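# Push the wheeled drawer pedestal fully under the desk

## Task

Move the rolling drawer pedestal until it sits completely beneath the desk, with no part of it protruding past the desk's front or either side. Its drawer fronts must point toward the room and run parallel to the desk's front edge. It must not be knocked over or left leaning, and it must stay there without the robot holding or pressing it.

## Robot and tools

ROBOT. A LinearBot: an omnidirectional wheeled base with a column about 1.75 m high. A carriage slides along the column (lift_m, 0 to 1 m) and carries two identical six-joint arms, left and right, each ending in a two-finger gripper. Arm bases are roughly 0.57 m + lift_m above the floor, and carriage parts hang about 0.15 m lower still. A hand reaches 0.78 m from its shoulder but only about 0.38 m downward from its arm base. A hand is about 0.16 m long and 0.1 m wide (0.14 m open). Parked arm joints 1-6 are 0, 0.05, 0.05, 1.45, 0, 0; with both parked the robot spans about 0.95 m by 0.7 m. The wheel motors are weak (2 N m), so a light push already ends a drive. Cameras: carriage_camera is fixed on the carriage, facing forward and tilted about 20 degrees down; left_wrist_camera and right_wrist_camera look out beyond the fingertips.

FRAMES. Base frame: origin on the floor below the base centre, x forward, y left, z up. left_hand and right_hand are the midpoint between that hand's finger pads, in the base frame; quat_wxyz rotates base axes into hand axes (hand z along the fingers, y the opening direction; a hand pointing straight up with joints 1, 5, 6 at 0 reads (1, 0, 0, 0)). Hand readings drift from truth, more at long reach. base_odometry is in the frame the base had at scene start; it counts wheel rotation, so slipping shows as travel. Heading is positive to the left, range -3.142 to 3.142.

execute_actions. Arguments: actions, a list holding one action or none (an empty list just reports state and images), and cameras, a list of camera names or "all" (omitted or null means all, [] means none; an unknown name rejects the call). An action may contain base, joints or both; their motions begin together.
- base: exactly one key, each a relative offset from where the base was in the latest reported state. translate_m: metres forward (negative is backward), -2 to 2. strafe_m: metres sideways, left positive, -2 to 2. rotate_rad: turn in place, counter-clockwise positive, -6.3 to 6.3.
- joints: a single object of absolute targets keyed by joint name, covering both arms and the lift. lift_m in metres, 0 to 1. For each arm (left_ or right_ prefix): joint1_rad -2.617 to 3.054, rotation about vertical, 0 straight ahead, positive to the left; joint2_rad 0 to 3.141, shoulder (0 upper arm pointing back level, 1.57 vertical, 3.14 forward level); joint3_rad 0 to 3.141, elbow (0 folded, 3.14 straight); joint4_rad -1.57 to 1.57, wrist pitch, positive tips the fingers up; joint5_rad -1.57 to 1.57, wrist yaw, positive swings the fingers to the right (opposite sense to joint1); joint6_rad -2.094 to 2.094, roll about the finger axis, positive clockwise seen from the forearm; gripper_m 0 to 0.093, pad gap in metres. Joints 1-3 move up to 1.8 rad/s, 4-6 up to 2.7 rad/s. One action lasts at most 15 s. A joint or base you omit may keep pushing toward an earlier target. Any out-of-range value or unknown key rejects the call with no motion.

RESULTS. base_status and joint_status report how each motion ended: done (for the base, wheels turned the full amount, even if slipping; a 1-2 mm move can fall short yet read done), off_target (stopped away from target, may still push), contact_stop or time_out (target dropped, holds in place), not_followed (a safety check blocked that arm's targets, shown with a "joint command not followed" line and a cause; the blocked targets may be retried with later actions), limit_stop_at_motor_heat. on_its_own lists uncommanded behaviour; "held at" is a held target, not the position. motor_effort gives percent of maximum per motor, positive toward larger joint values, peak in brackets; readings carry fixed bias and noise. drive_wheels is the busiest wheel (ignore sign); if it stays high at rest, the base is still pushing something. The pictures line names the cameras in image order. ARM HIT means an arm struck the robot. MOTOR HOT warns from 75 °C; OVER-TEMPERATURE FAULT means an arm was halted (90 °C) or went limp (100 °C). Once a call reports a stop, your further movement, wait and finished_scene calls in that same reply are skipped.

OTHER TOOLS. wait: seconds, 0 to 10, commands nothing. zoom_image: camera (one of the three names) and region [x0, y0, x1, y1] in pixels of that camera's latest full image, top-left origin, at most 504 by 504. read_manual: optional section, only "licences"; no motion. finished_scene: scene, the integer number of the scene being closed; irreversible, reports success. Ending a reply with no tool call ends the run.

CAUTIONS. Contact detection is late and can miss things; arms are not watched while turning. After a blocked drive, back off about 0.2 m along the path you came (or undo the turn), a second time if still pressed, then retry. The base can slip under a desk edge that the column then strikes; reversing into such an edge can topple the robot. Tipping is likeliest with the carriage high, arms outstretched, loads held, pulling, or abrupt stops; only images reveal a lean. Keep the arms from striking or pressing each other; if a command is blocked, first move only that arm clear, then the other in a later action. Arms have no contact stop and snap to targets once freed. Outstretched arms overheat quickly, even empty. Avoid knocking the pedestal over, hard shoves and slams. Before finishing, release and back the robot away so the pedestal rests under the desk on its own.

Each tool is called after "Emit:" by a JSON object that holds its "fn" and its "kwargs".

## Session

Emit:
{"fn": "execute_actions", "kwargs": {"actions": [], "cameras": ["carriage_camera"]}}

Scene clock: 0.00 s.
base_odometry: x=+0.000 y=+0.000 heading=+0.000 (m, m, rad; odometry frame)
base_status: not commanded
joint_positions: lift_m=+0.303 left_joint1_rad=+0.016 left_joint2_rad=+0.052 left_joint3_rad=+0.079 left_joint4_rad=+1.448 left_joint5_rad=-0.032 left_joint6_rad=-0.013 left_gripper_m=+0.095 right_joint1_rad=-0.011 right_joint2_rad=+0.026 right_joint3_rad=+0.032 right_joint4_rad=+1.388 right_joint5_rad=+0.020 right_joint6_rad=+0.002 right_gripper_m=+0.094
joint_status: not commanded
motor_effort: lift_m=+35 drive_wheels=-1 (%)
left_hand: x=+0.3001 y=+0.3501 z=+1.3062 quat_wxyz=(+0.999, -0.017, +0.048, +0.002) (m; base frame)
right_hand: x=+0.3208 y=-0.3481 z=+1.2918 quat_wxyz=(+0.996, +0.010, +0.088, -0.006) (m; base frame)
pictures: carriage_camera
camera_calibration (this result's frames):
carriage_camera: T_world_to_cam=[[-0.0417758, -0.998515, -0.034977, 0.0531362], [-0.367112, 0.0478992, -0.928943, 1.2717], [0.929238, -0.0259669, -0.368567, 0.289341], [0, 0, 0, 1]] pos_world=[0.200207, -0.000342652, 1.28983]
Images, in order (width x height): carriage_camera 504x504.

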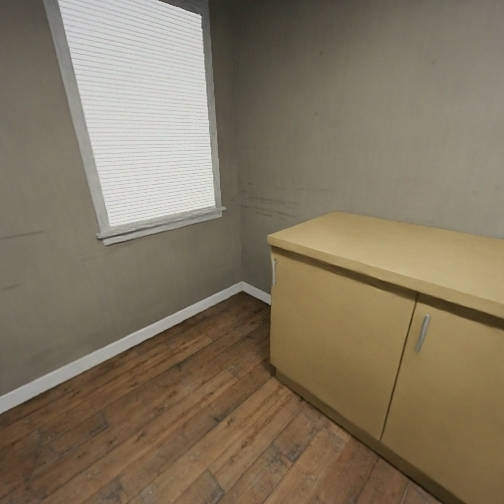

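Emit:
{"fn": "execute_actions", "kwargs": {"actions": [{"base":{"rotate_rad":2.5},"joints":{"lift_m":0.42}}], "cameras": ["carriage_camera"]}}

Scene clock: 8.03 s.
base_odometry: x=+0.000 y=+0.000 heading=+2.498 (m, m, rad; odometry frame)
base_status: done
joint_positions: lift_m=+0.420 left_joint1_rad=+0.016 left_joint2_rad=+0.052 left_joint3_rad=+0.079 left_joint4_rad=+1.445 left_joint5_rad=-0.032 left_joint6_rad=-0.013 left_gripper_m=+0.095 right_joint1_rad=-0.011 right_joint2_rad=+0.026 right_joint3_rad=+0.032 right_joint4_rad=+1.383 right_joint5_rad=+0.020 right_joint6_rad=+0.002 right_gripper_m=+0.094
joint_status: all done
motor_effort: lift_m=+39(49) drive_wheels=+15(40) (%)
left_hand: x=+0.3009 y=+0.3501 z=+1.4229 quat_wxyz=(+0.999, -0.017, +0.050, +0.002) (m; base frame)
right_hand: x=+0.3218 y=-0.3481 z=+1.4084 quat_wxyz=(+0.996, +0.010, +0.090, -0.006) (m; base frame)
pictures: carriage_camera
camera_calibration (this result's frames):
carriage_camera: T_world_to_cam=[[-0.0417758, -0.998515, -0.034977, 0.05722], [-0.367112, 0.0478992, -0.928943, 1.38016], [0.929238, -0.0259669, -0.368567, 0.332374], [0, 0, 0, 1]] pos_world=[0.200207, -0.000342652, 1.40659]
Images, in order (width x height): carriage_camera 504x504.

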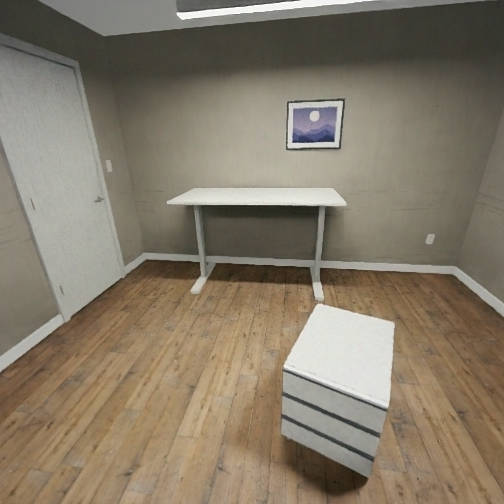

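Emit:
{"fn": "execute_actions", "kwargs": {"actions": [{"base":{"rotate_rad":-0.2}}], "cameras": ["carriage_camera"]}}

Emit:
{"fn": "execute_actions", "kwargs": {"actions": [{"base":{"strafe_m":-0.86}}], "cameras": ["carriage_camera"]}}

Scene clock: 40.03 s.
base_odometry: x=+0.000 y=+0.000 heading=+2.301 (m, m, rad; odometry frame)
base_status: done
joint_positions: lift_m=+0.420 left_joint1_rad=+0.016 left_joint2_rad=+0.052 left_joint3_rad=+0.079 left_joint4_rad=+1.446 left_joint5_rad=-0.032 left_joint6_rad=-0.013 left_gripper_m=+0.095 right_joint1_rad=-0.011 right_joint2_rad=+0.026 right_joint3_rad=+0.032 right_joint4_rad=+1.385 right_joint5_rad=+0.020 right_joint6_rad=+0.002 right_gripper_m=+0.094
joint_status: not commanded
motor_effort: lift_m=+39(39) drive_wheels=-25(26) (%)
left_hand: x=+0.3006 y=+0.3501 z=+1.4229 quat_wxyz=(+0.999, -0.017, +0.049, +0.002) (m; base frame)
right_hand: x=+0.3214 y=-0.3481 z=+1.4084 quat_wxyz=(+0.996, +0.010, +0.089, -0.006) (m; base frame)
pictures: carriage_camera
camera_calibration (this result's frames):
carriage_camera: T_world_to_cam=[[-0.0417758, -0.998515, -0.034977, 0.05722], [-0.367112, 0.0478992, -0.928943, 1.38016], [0.929238, -0.0259669, -0.368567, 0.332374], [0, 0, 0, 1]] pos_world=[0.200207, -0.000342652, 1.40659]
Images, in order (width x height): carriage_camera 504x504.

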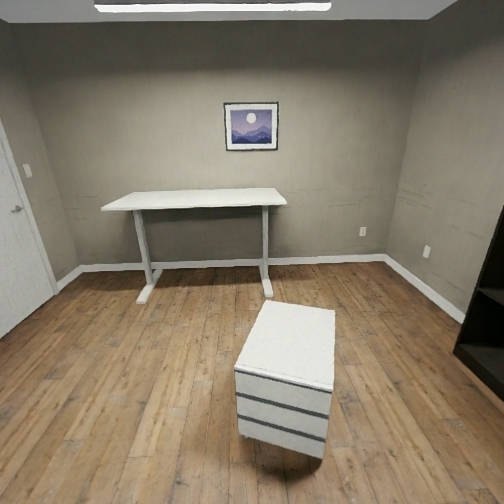

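Scene clock: 44.13 s.
base_odometry: x=+0.640 y=+0.574 heading=+2.302 (m, m, rad; odometry frame)
base_status: done
joint_positions: lift_m=+0.420 left_joint1_rad=+0.016 left_joint2_rad=+0.052 left_joint3_rad=+0.079 left_joint4_rad=+1.447 left_joint5_rad=-0.032 left_joint6_rad=-0.013 left_gripper_m=+0.095 right_joint1_rad=-0.011 right_joint2_rad=+0.026 right_joint3_rad=+0.032 right_joint4_rad=+1.385 right_joint5_rad=+0.020 right_joint6_rad=+0.002 right_gripper_m=+0.094
joint_status: not commanded
motor_effort: lift_m=+39(39) drive_wheels=-10(36) (%)
left_hand: x=+0.3004 y=+0.3501 z=+1.4230 quat_wxyz=(+0.999, -0.017, +0.049, +0.002) (m; base frame)
right_hand: x=+0.3214 y=-0.3481 z=+1.4084 quat_wxyz=(+0.996, +0.010, +0.089, -0.006) (m; base frame)
pictures: carriage_camera
camera_calibration (this result's frames):
carriage_camera: T_world_to_cam=[[-0.0417758, -0.998515, -0.034977, 0.05722], [-0.367112, 0.0478992, -0.928943, 1.38016], [0.929238, -0.0259669, -0.368567, 0.332374], [0, 0, 0, 1]] pos_world=[0.200207, -0.000342652, 1.40659]
Images, in order (width x height): carriage_camera 504x504.

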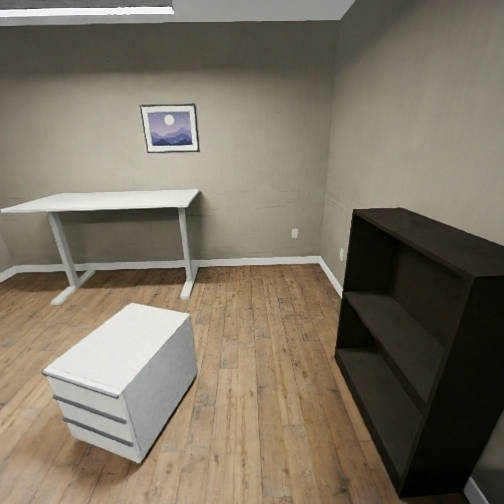

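Emit:
{"fn": "execute_actions", "kwargs": {"actions": [{"base":{"translate_m":1.3}}], "cameras": []}}

Emit:
{"fn": "execute_actions", "kwargs": {"actions": [{"base":{"strafe_m":0.68}}], "cameras": []}}

Emit:
{"fn": "execute_actions", "kwargs": {"actions": [{"base":{"translate_m":-0.7}}], "cameras": ["carriage_camera"]}}

Scene clock: 57.97 s.
base_odometry: x=-0.227 y=+1.543 heading=+2.301 (m, m, rad; odometry frame)
base_status: done
joint_positions: lift_m=+0.420 left_joint1_rad=+0.016 left_joint2_rad=+0.052 left_joint3_rad=+0.079 left_joint4_rad=+1.450 left_joint5_rad=-0.032 left_joint6_rad=-0.013 left_gripper_m=+0.095 right_joint1_rad=-0.011 right_joint2_rad=+0.026 right_joint3_rad=+0.032 right_joint4_rad=+1.388 right_joint5_rad=+0.020 right_joint6_rad=+0.002 right_gripper_m=+0.094
joint_status: not commanded
motor_effort: lift_m=+39(39) drive_wheels=-8(33) (%)
left_hand: x=+0.2996 y=+0.3501 z=+1.4230 quat_wxyz=(+0.999, -0.017, +0.047, +0.002) (m; base frame)
right_hand: x=+0.3207 y=-0.3481 z=+1.4086 quat_wxyz=(+0.996, +0.010, +0.088, -0.006) (m; base frame)
pictures: none
No camera images: the call's "cameras" was empty. Leave "cameras" out to get every camera's image.

Scene clock: 61.53 s.
base_odometry: x=-0.733 y=+1.090 heading=+2.301 (m, m, rad; odometry frame)
base_status: done
joint_positions: lift_m=+0.420 left_joint1_rad=+0.016 left_joint2_rad=+0.052 left_joint3_rad=+0.078 left_joint4_rad=+1.449 left_joint5_rad=-0.032 left_joint6_rad=-0.013 left_gripper_m=+0.095 right_joint1_rad=-0.011 right_joint2_rad=+0.026 right_joint3_rad=+0.035 right_joint4_rad=+1.388 right_joint5_rad=+0.021 right_joint6_rad=+0.002 right_gripper_m=+0.094
joint_status: not commanded
motor_effort: lift_m=+39(39) drive_wheels=+2(68) (%)
left_hand: x=+0.3002 y=+0.3500 z=+1.4228 quat_wxyz=(+0.999, -0.017, +0.048, +0.002) (m; base frame)
right_hand: x=+0.3200 y=-0.3482 z=+1.4092 quat_wxyz=(+0.996, +0.011, +0.087, -0.006) (m; base frame)
pictures: none
No camera images: the call's "cameras" was empty. Leave "cameras" out to get every camera's image.

Scene clock: 65.30 s.
base_odometry: x=-0.266 y=+0.568 heading=+2.301 (m, m, rad; odometry frame)
base_status: done
joint_positions: lift_m=+0.420 left_joint1_rad=+0.016 left_joint2_rad=+0.052 left_joint3_rad=+0.078 left_joint4_rad=+1.449 left_joint5_rad=-0.032 left_joint6_rad=-0.013 left_gripper_m=+0.095 right_joint1_rad=-0.011 right_joint2_rad=+0.026 right_joint3_rad=+0.035 right_joint4_rad=+1.388 right_joint5_rad=+0.021 right_joint6_rad=+0.002 right_gripper_m=+0.094
joint_status: not commanded
motor_effort: lift_m=+39(39) drive_wheels=-4(29) (%)
left_hand: x=+0.3002 y=+0.3500 z=+1.4228 quat_wxyz=(+0.999, -0.017, +0.048, +0.002) (m; base frame)
right_hand: x=+0.3199 y=-0.3482 z=+1.4092 quat_wxyz=(+0.996, +0.011, +0.087, -0.006) (m; base frame)
pictures: carriage_camera
camera_calibration (this result's frames):
carriage_camera: T_world_to_cam=[[-0.0417758, -0.998515, -0.034977, 0.0572201], [-0.367112, 0.0478992, -0.928943, 1.38016], [0.929238, -0.0259669, -0.368567, 0.332375], [0, 0, 0, 1]] pos_world=[0.200207, -0.000342652, 1.40659]
Images, in order (width x height): carriage_camera 504x504.

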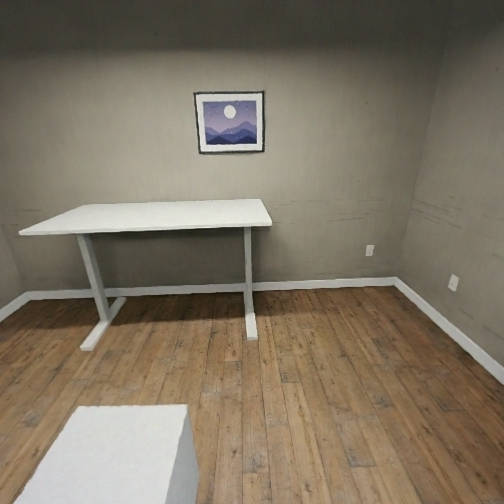

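Emit:
{"fn": "execute_actions", "kwargs": {"actions": [{"base":{"translate_m":-0.06},"joints":{"lift_m":0.65}}], "cameras": []}}

Emit:
{"fn": "execute_actions", "kwargs": {"actions": [{"base":{"strafe_m":0.45}}], "cameras": ["carriage_camera"]}}

Emit:
{"fn": "execute_actions", "kwargs": {"actions": [{"base":{"translate_m":1.0}}], "cameras": ["carriage_camera"]}}

Scene clock: 80.23 s.
base_odometry: x=-0.226 y=+0.523 heading=+2.302 (m, m, rad; odometry frame)
base_status: done
joint_positions: lift_m=+0.650 left_joint1_rad=+0.016 left_joint2_rad=+0.052 left_joint3_rad=+0.078 left_joint4_rad=+1.449 left_joint5_rad=-0.032 left_joint6_rad=-0.013 left_gripper_m=+0.095 right_joint1_rad=-0.011 right_joint2_rad=+0.026 right_joint3_rad=+0.035 right_joint4_rad=+1.389 right_joint5_rad=+0.021 right_joint6_rad=+0.002 right_gripper_m=+0.094
joint_status: all done
motor_effort: lift_m=+39(46) drive_wheels=-3(32) (%)
left_hand: x=+0.3001 y=+0.3500 z=+1.6528 quat_wxyz=(+0.999, -0.017, +0.048, +0.002) (m; base frame)
right_hand: x=+0.3199 y=-0.3482 z=+1.6392 quat_wxyz=(+0.996, +0.011, +0.087, -0.006) (m; base frame)
pictures: none
No camera images: the call's "cameras" was empty. Leave "cameras" out to get every camera's image.

Scene clock: 83.33 s.
base_odometry: x=-0.561 y=+0.222 heading=+2.302 (m, m, rad; odometry frame)
base_status: done
joint_positions: lift_m=+0.650 left_joint1_rad=+0.016 left_joint2_rad=+0.052 left_joint3_rad=+0.078 left_joint4_rad=+1.449 left_joint5_rad=-0.032 left_joint6_rad=-0.013 left_gripper_m=+0.095 right_joint1_rad=-0.011 right_joint2_rad=+0.026 right_joint3_rad=+0.035 right_joint4_rad=+1.389 right_joint5_rad=+0.021 right_joint6_rad=+0.002 right_gripper_m=+0.094
joint_status: not commanded
motor_effort: lift_m=+39(39) drive_wheels=-6(25) (%)
left_hand: x=+0.3002 y=+0.3500 z=+1.6528 quat_wxyz=(+0.999, -0.017, +0.048, +0.002) (m; base frame)
right_hand: x=+0.3199 y=-0.3482 z=+1.6392 quat_wxyz=(+0.996, +0.011, +0.087, -0.006) (m; base frame)
pictures: carriage_camera
camera_calibration (this result's frames):
carriage_camera: T_world_to_cam=[[-0.0417758, -0.998515, -0.034977, 0.0652644], [-0.367112, 0.0478992, -0.928943, 1.59381], [0.929238, -0.0259669, -0.368567, 0.417142], [0, 0, 0, 1]] pos_world=[0.200207, -0.000342652, 1.63658]
Images, in order (width x height): carriage_camera 504x504.

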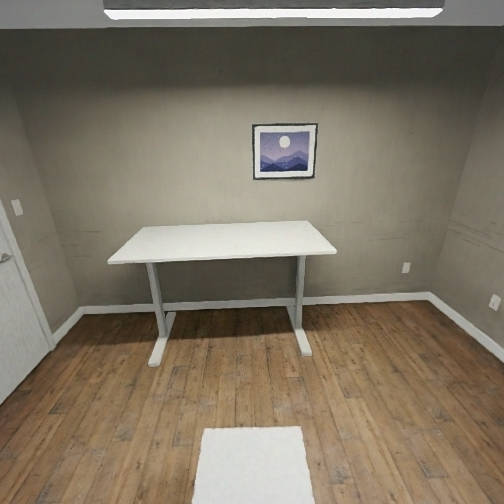

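Scene clock: 87.63 s.
base_odometry: x=-1.230 y=+0.966 heading=+2.303 (m, m, rad; odometry frame)
base_status: done
joint_positions: lift_m=+0.650 left_joint1_rad=+0.016 left_joint2_rad=+0.052 left_joint3_rad=+0.079 left_joint4_rad=+1.449 left_joint5_rad=-0.032 left_joint6_rad=-0.013 left_gripper_m=+0.095 right_joint1_rad=-0.011 right_joint2_rad=+0.026 right_joint3_rad=+0.035 right_joint4_rad=+1.388 right_joint5_rad=+0.021 right_joint6_rad=+0.002 right_gripper_m=+0.094
joint_status: not commanded
motor_effort: lift_m=+38(39) drive_wheels=+4(73) (%)
left_hand: x=+0.2998 y=+0.3500 z=+1.6531 quat_wxyz=(+0.999, -0.017, +0.047, +0.002) (m; base frame)
right_hand: x=+0.3199 y=-0.3482 z=+1.6393 quat_wxyz=(+0.996, +0.011, +0.087, -0.006) (m; base frame)
pictures: carriage_camera
camera_calibration (this result's frames):
carriage_camera: T_world_to_cam=[[-0.0417758, -0.998515, -0.034977, 0.0652664], [-0.367112, 0.0478992, -0.928943, 1.59386], [0.929238, -0.0259669, -0.368567, 0.417162], [0, 0, 0, 1]] pos_world=[0.200207, -0.000342652, 1.63664]
Images, in order (width x height): carriage_camera 504x504.

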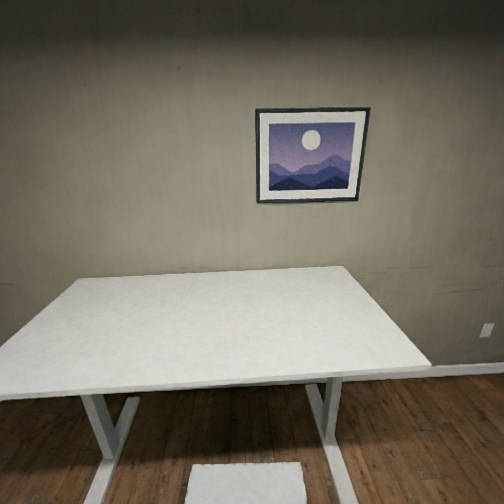

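Emit:
{"fn": "execute_actions", "kwargs": {"actions": [{"base":{"translate_m":0.61}}], "cameras": []}}

Emit:
{"fn": "execute_actions", "kwargs": {"actions": [{"base":{"translate_m":-0.95}}], "cameras": ["carriage_camera"]}}

Scene clock: 103.83 s.
base_odometry: x=-1.638 y=+1.419 heading=+2.303 (m, m, rad; odometry frame)
base_status: done
joint_positions: lift_m=+0.650 left_joint1_rad=+0.016 left_joint2_rad=+0.052 left_joint3_rad=+0.079 left_joint4_rad=+1.448 left_joint5_rad=-0.032 left_joint6_rad=-0.013 left_gripper_m=+0.095 right_joint1_rad=-0.011 right_joint2_rad=+0.026 right_joint3_rad=+0.035 right_joint4_rad=+1.386 right_joint5_rad=+0.021 right_joint6_rad=+0.002 right_gripper_m=+0.094
joint_status: not commanded
motor_effort: lift_m=+38(38) drive_wheels=+5(48) (%)
left_hand: x=+0.3001 y=+0.3500 z=+1.6531 quat_wxyz=(+0.999, -0.017, +0.048, +0.002) (m; base frame)
right_hand: x=+0.3205 y=-0.3482 z=+1.6392 quat_wxyz=(+0.996, +0.011, +0.088, -0.006) (m; base frame)
pictures: none
No camera images: the call's "cameras" was empty. Leave "cameras" out to get every camera's image.

Scene clock: 108.13 s.
base_odometry: x=-1.003 y=+0.713 heading=+2.304 (m, m, rad; odometry frame)
base_status: done
joint_positions: lift_m=+0.650 left_joint1_rad=+0.016 left_joint2_rad=+0.052 left_joint3_rad=+0.079 left_joint4_rad=+1.448 left_joint5_rad=-0.032 left_joint6_rad=-0.013 left_gripper_m=+0.095 right_joint1_rad=-0.011 right_joint2_rad=+0.026 right_joint3_rad=+0.035 right_joint4_rad=+1.388 right_joint5_rad=+0.020 right_joint6_rad=+0.002 right_gripper_m=+0.094
joint_status: not commanded
motor_effort: lift_m=+38(38) drive_wheels=-5(36) (%)
left_hand: x=+0.3001 y=+0.3501 z=+1.6531 quat_wxyz=(+0.999, -0.017, +0.048, +0.002) (m; base frame)
right_hand: x=+0.3201 y=-0.3481 z=+1.6392 quat_wxyz=(+0.996, +0.011, +0.087, -0.006) (m; base frame)
pictures: carriage_camera
camera_calibration (this result's frames):
carriage_camera: T_world_to_cam=[[-0.0417758, -0.998515, -0.034977, 0.0652664], [-0.367112, 0.0478992, -0.928943, 1.59386], [0.929238, -0.0259669, -0.368567, 0.417162], [0, 0, 0, 1]] pos_world=[0.200207, -0.000342652, 1.63664]
Images, in order (width x height): carriage_camera 504x504.

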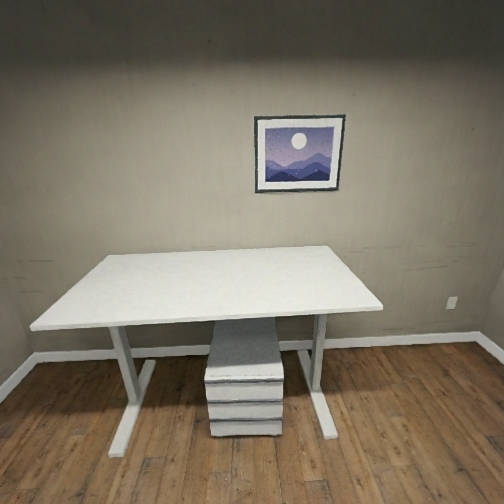

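Emit:
{"fn": "zoom_image", "kwargs": {"camera": "carriage_camera", "region": [90, 290, 390, 470]}}

Region (90, 290, 390, 470) of carriage_camera's 504x504 image, scaled by 1.680, with more detail than that image has; it fills the top 302 rows of this view, and the rest is white.

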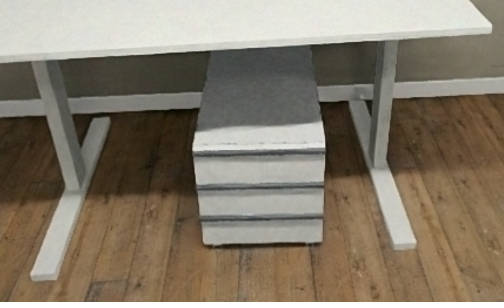

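Emit:
{"fn": "execute_actions", "kwargs": {"actions": [{"base":{"translate_m":0.95}}], "cameras": []}}

Emit:
{"fn": "execute_actions", "kwargs": {"actions": [{"base":{"rotate_rad":0.08}}], "cameras": []}}

Emit:
{"fn": "execute_actions", "kwargs": {"actions": [{"base":{"translate_m":0.03}}], "cameras": []}}

Emit:
{"fn": "execute_actions", "kwargs": {"actions": [{"base":{"translate_m":-0.9}}], "cameras": ["carriage_camera"]}}

Emit:
{"fn": "zoom_image", "kwargs": {"camera": "carriage_camera", "region": [90, 290, 390, 490]}}

Scene clock: 134.37 s.
base_odometry: x=-1.639 y=+1.418 heading=+2.304 (m, m, rad; odometry frame)
base_status: done
joint_positions: lift_m=+0.650 left_joint1_rad=+0.016 left_joint2_rad=+0.052 left_joint3_rad=+0.079 left_joint4_rad=+1.448 left_joint5_rad=-0.032 left_joint6_rad=-0.013 left_gripper_m=+0.095 right_joint1_rad=-0.011 right_joint2_rad=+0.026 right_joint3_rad=+0.035 right_joint4_rad=+1.388 right_joint5_rad=+0.021 right_joint6_rad=+0.002 right_gripper_m=+0.094
joint_status: not commanded
motor_effort: lift_m=+38(38) drive_wheels=+5(42) (%)
left_hand: x=+0.3001 y=+0.3500 z=+1.6531 quat_wxyz=(+0.999, -0.017, +0.048, +0.002) (m; base frame)
right_hand: x=+0.3201 y=-0.3482 z=+1.6392 quat_wxyz=(+0.996, +0.011, +0.087, -0.006) (m; base frame)
pictures: none
No camera images: the call's "cameras" was empty. Leave "cameras" out to get every camera's image.

Scene clock: 135.30 s.
base_odometry: x=-1.639 y=+1.418 heading=+2.383 (m, m, rad; odometry frame)
base_status: done
joint_positions: lift_m=+0.650 left_joint1_rad=+0.016 left_joint2_rad=+0.052 left_joint3_rad=+0.079 left_joint4_rad=+1.447 left_joint5_rad=-0.032 left_joint6_rad=-0.013 left_gripper_m=+0.095 right_joint1_rad=-0.011 right_joint2_rad=+0.026 right_joint3_rad=+0.035 right_joint4_rad=+1.388 right_joint5_rad=+0.021 right_joint6_rad=+0.002 right_gripper_m=+0.094
joint_status: not commanded
motor_effort: lift_m=+38(38) drive_wheels=+11(32) (%)
left_hand: x=+0.3002 y=+0.3500 z=+1.6531 quat_wxyz=(+0.999, -0.017, +0.048, +0.002) (m; base frame)
right_hand: x=+0.3199 y=-0.3482 z=+1.6393 quat_wxyz=(+0.996, +0.011, +0.087, -0.006) (m; base frame)
pictures: none
No camera images: the call's "cameras" was empty. Leave "cameras" out to get every camera's image.

Scene clock: 136.27 s.
base_odometry: x=-1.660 y=+1.439 heading=+2.384 (m, m, rad; odometry frame)
base_status: done
joint_positions: lift_m=+0.650 left_joint1_rad=+0.016 left_joint2_rad=+0.052 left_joint3_rad=+0.079 left_joint4_rad=+1.448 left_joint5_rad=-0.032 left_joint6_rad=-0.013 left_gripper_m=+0.095 right_joint1_rad=-0.011 right_joint2_rad=+0.026 right_joint3_rad=+0.035 right_joint4_rad=+1.387 right_joint5_rad=+0.021 right_joint6_rad=+0.002 right_gripper_m=+0.094
joint_status: not commanded
motor_effort: lift_m=+38(38) drive_wheels=+12(49) (%)
left_hand: x=+0.3001 y=+0.3500 z=+1.6531 quat_wxyz=(+0.999, -0.017, +0.048, +0.002) (m; base frame)
right_hand: x=+0.3202 y=-0.3482 z=+1.6392 quat_wxyz=(+0.996, +0.011, +0.087, -0.006) (m; base frame)
pictures: none
No camera images: the call's "cameras" was empty. Leave "cameras" out to get every camera's image.

Scene clock: 140.47 s.
base_odometry: x=-1.005 y=+0.821 heading=+2.386 (m, m, rad; odometry frame)
base_status: done
joint_positions: lift_m=+0.650 left_joint1_rad=+0.016 left_joint2_rad=+0.052 left_joint3_rad=+0.079 left_joint4_rad=+1.449 left_joint5_rad=-0.032 left_joint6_rad=-0.013 left_gripper_m=+0.095 right_joint1_rad=-0.011 right_joint2_rad=+0.026 right_joint3_rad=+0.035 right_joint4_rad=+1.388 right_joint5_rad=+0.021 right_joint6_rad=+0.002 right_gripper_m=+0.094
joint_status: not commanded
motor_effort: lift_m=+38(38) drive_wheels=-11(38) (%)
left_hand: x=+0.2998 y=+0.3500 z=+1.6532 quat_wxyz=(+0.999, -0.017, +0.047, +0.002) (m; base frame)
right_hand: x=+0.3200 y=-0.3482 z=+1.6393 quat_wxyz=(+0.996, +0.011, +0.087, -0.006) (m; base frame)
pictures: carriage_camera
camera_calibration (this result's frames):
carriage_camera: T_world_to_cam=[[-0.0417758, -0.998515, -0.034977, 0.0652664], [-0.367112, 0.0478992, -0.928943, 1.59386], [0.929238, -0.0259669, -0.368567, 0.417162], [0, 0, 0, 1]] pos_world=[0.200207, -0.000342652, 1.63664]
Images, in order (width x height): carriage_camera 504x504.

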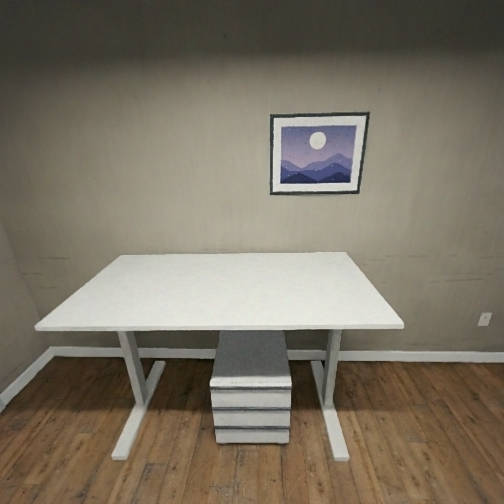

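Region (90, 290, 390, 490) of carriage_camera's 504x504 image, scaled by 1.680, with more detail than that image has.

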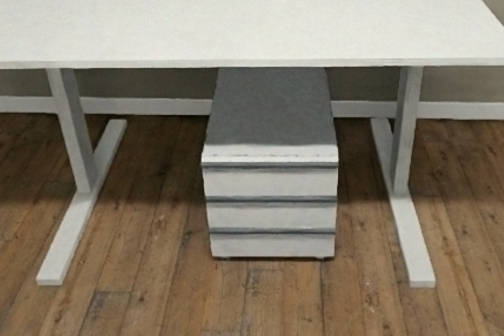

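Parallel and well inside.

Emit:
{"fn": "finished_scene", "kwargs": {"scene": 2}}

The scene is finished: the task was done.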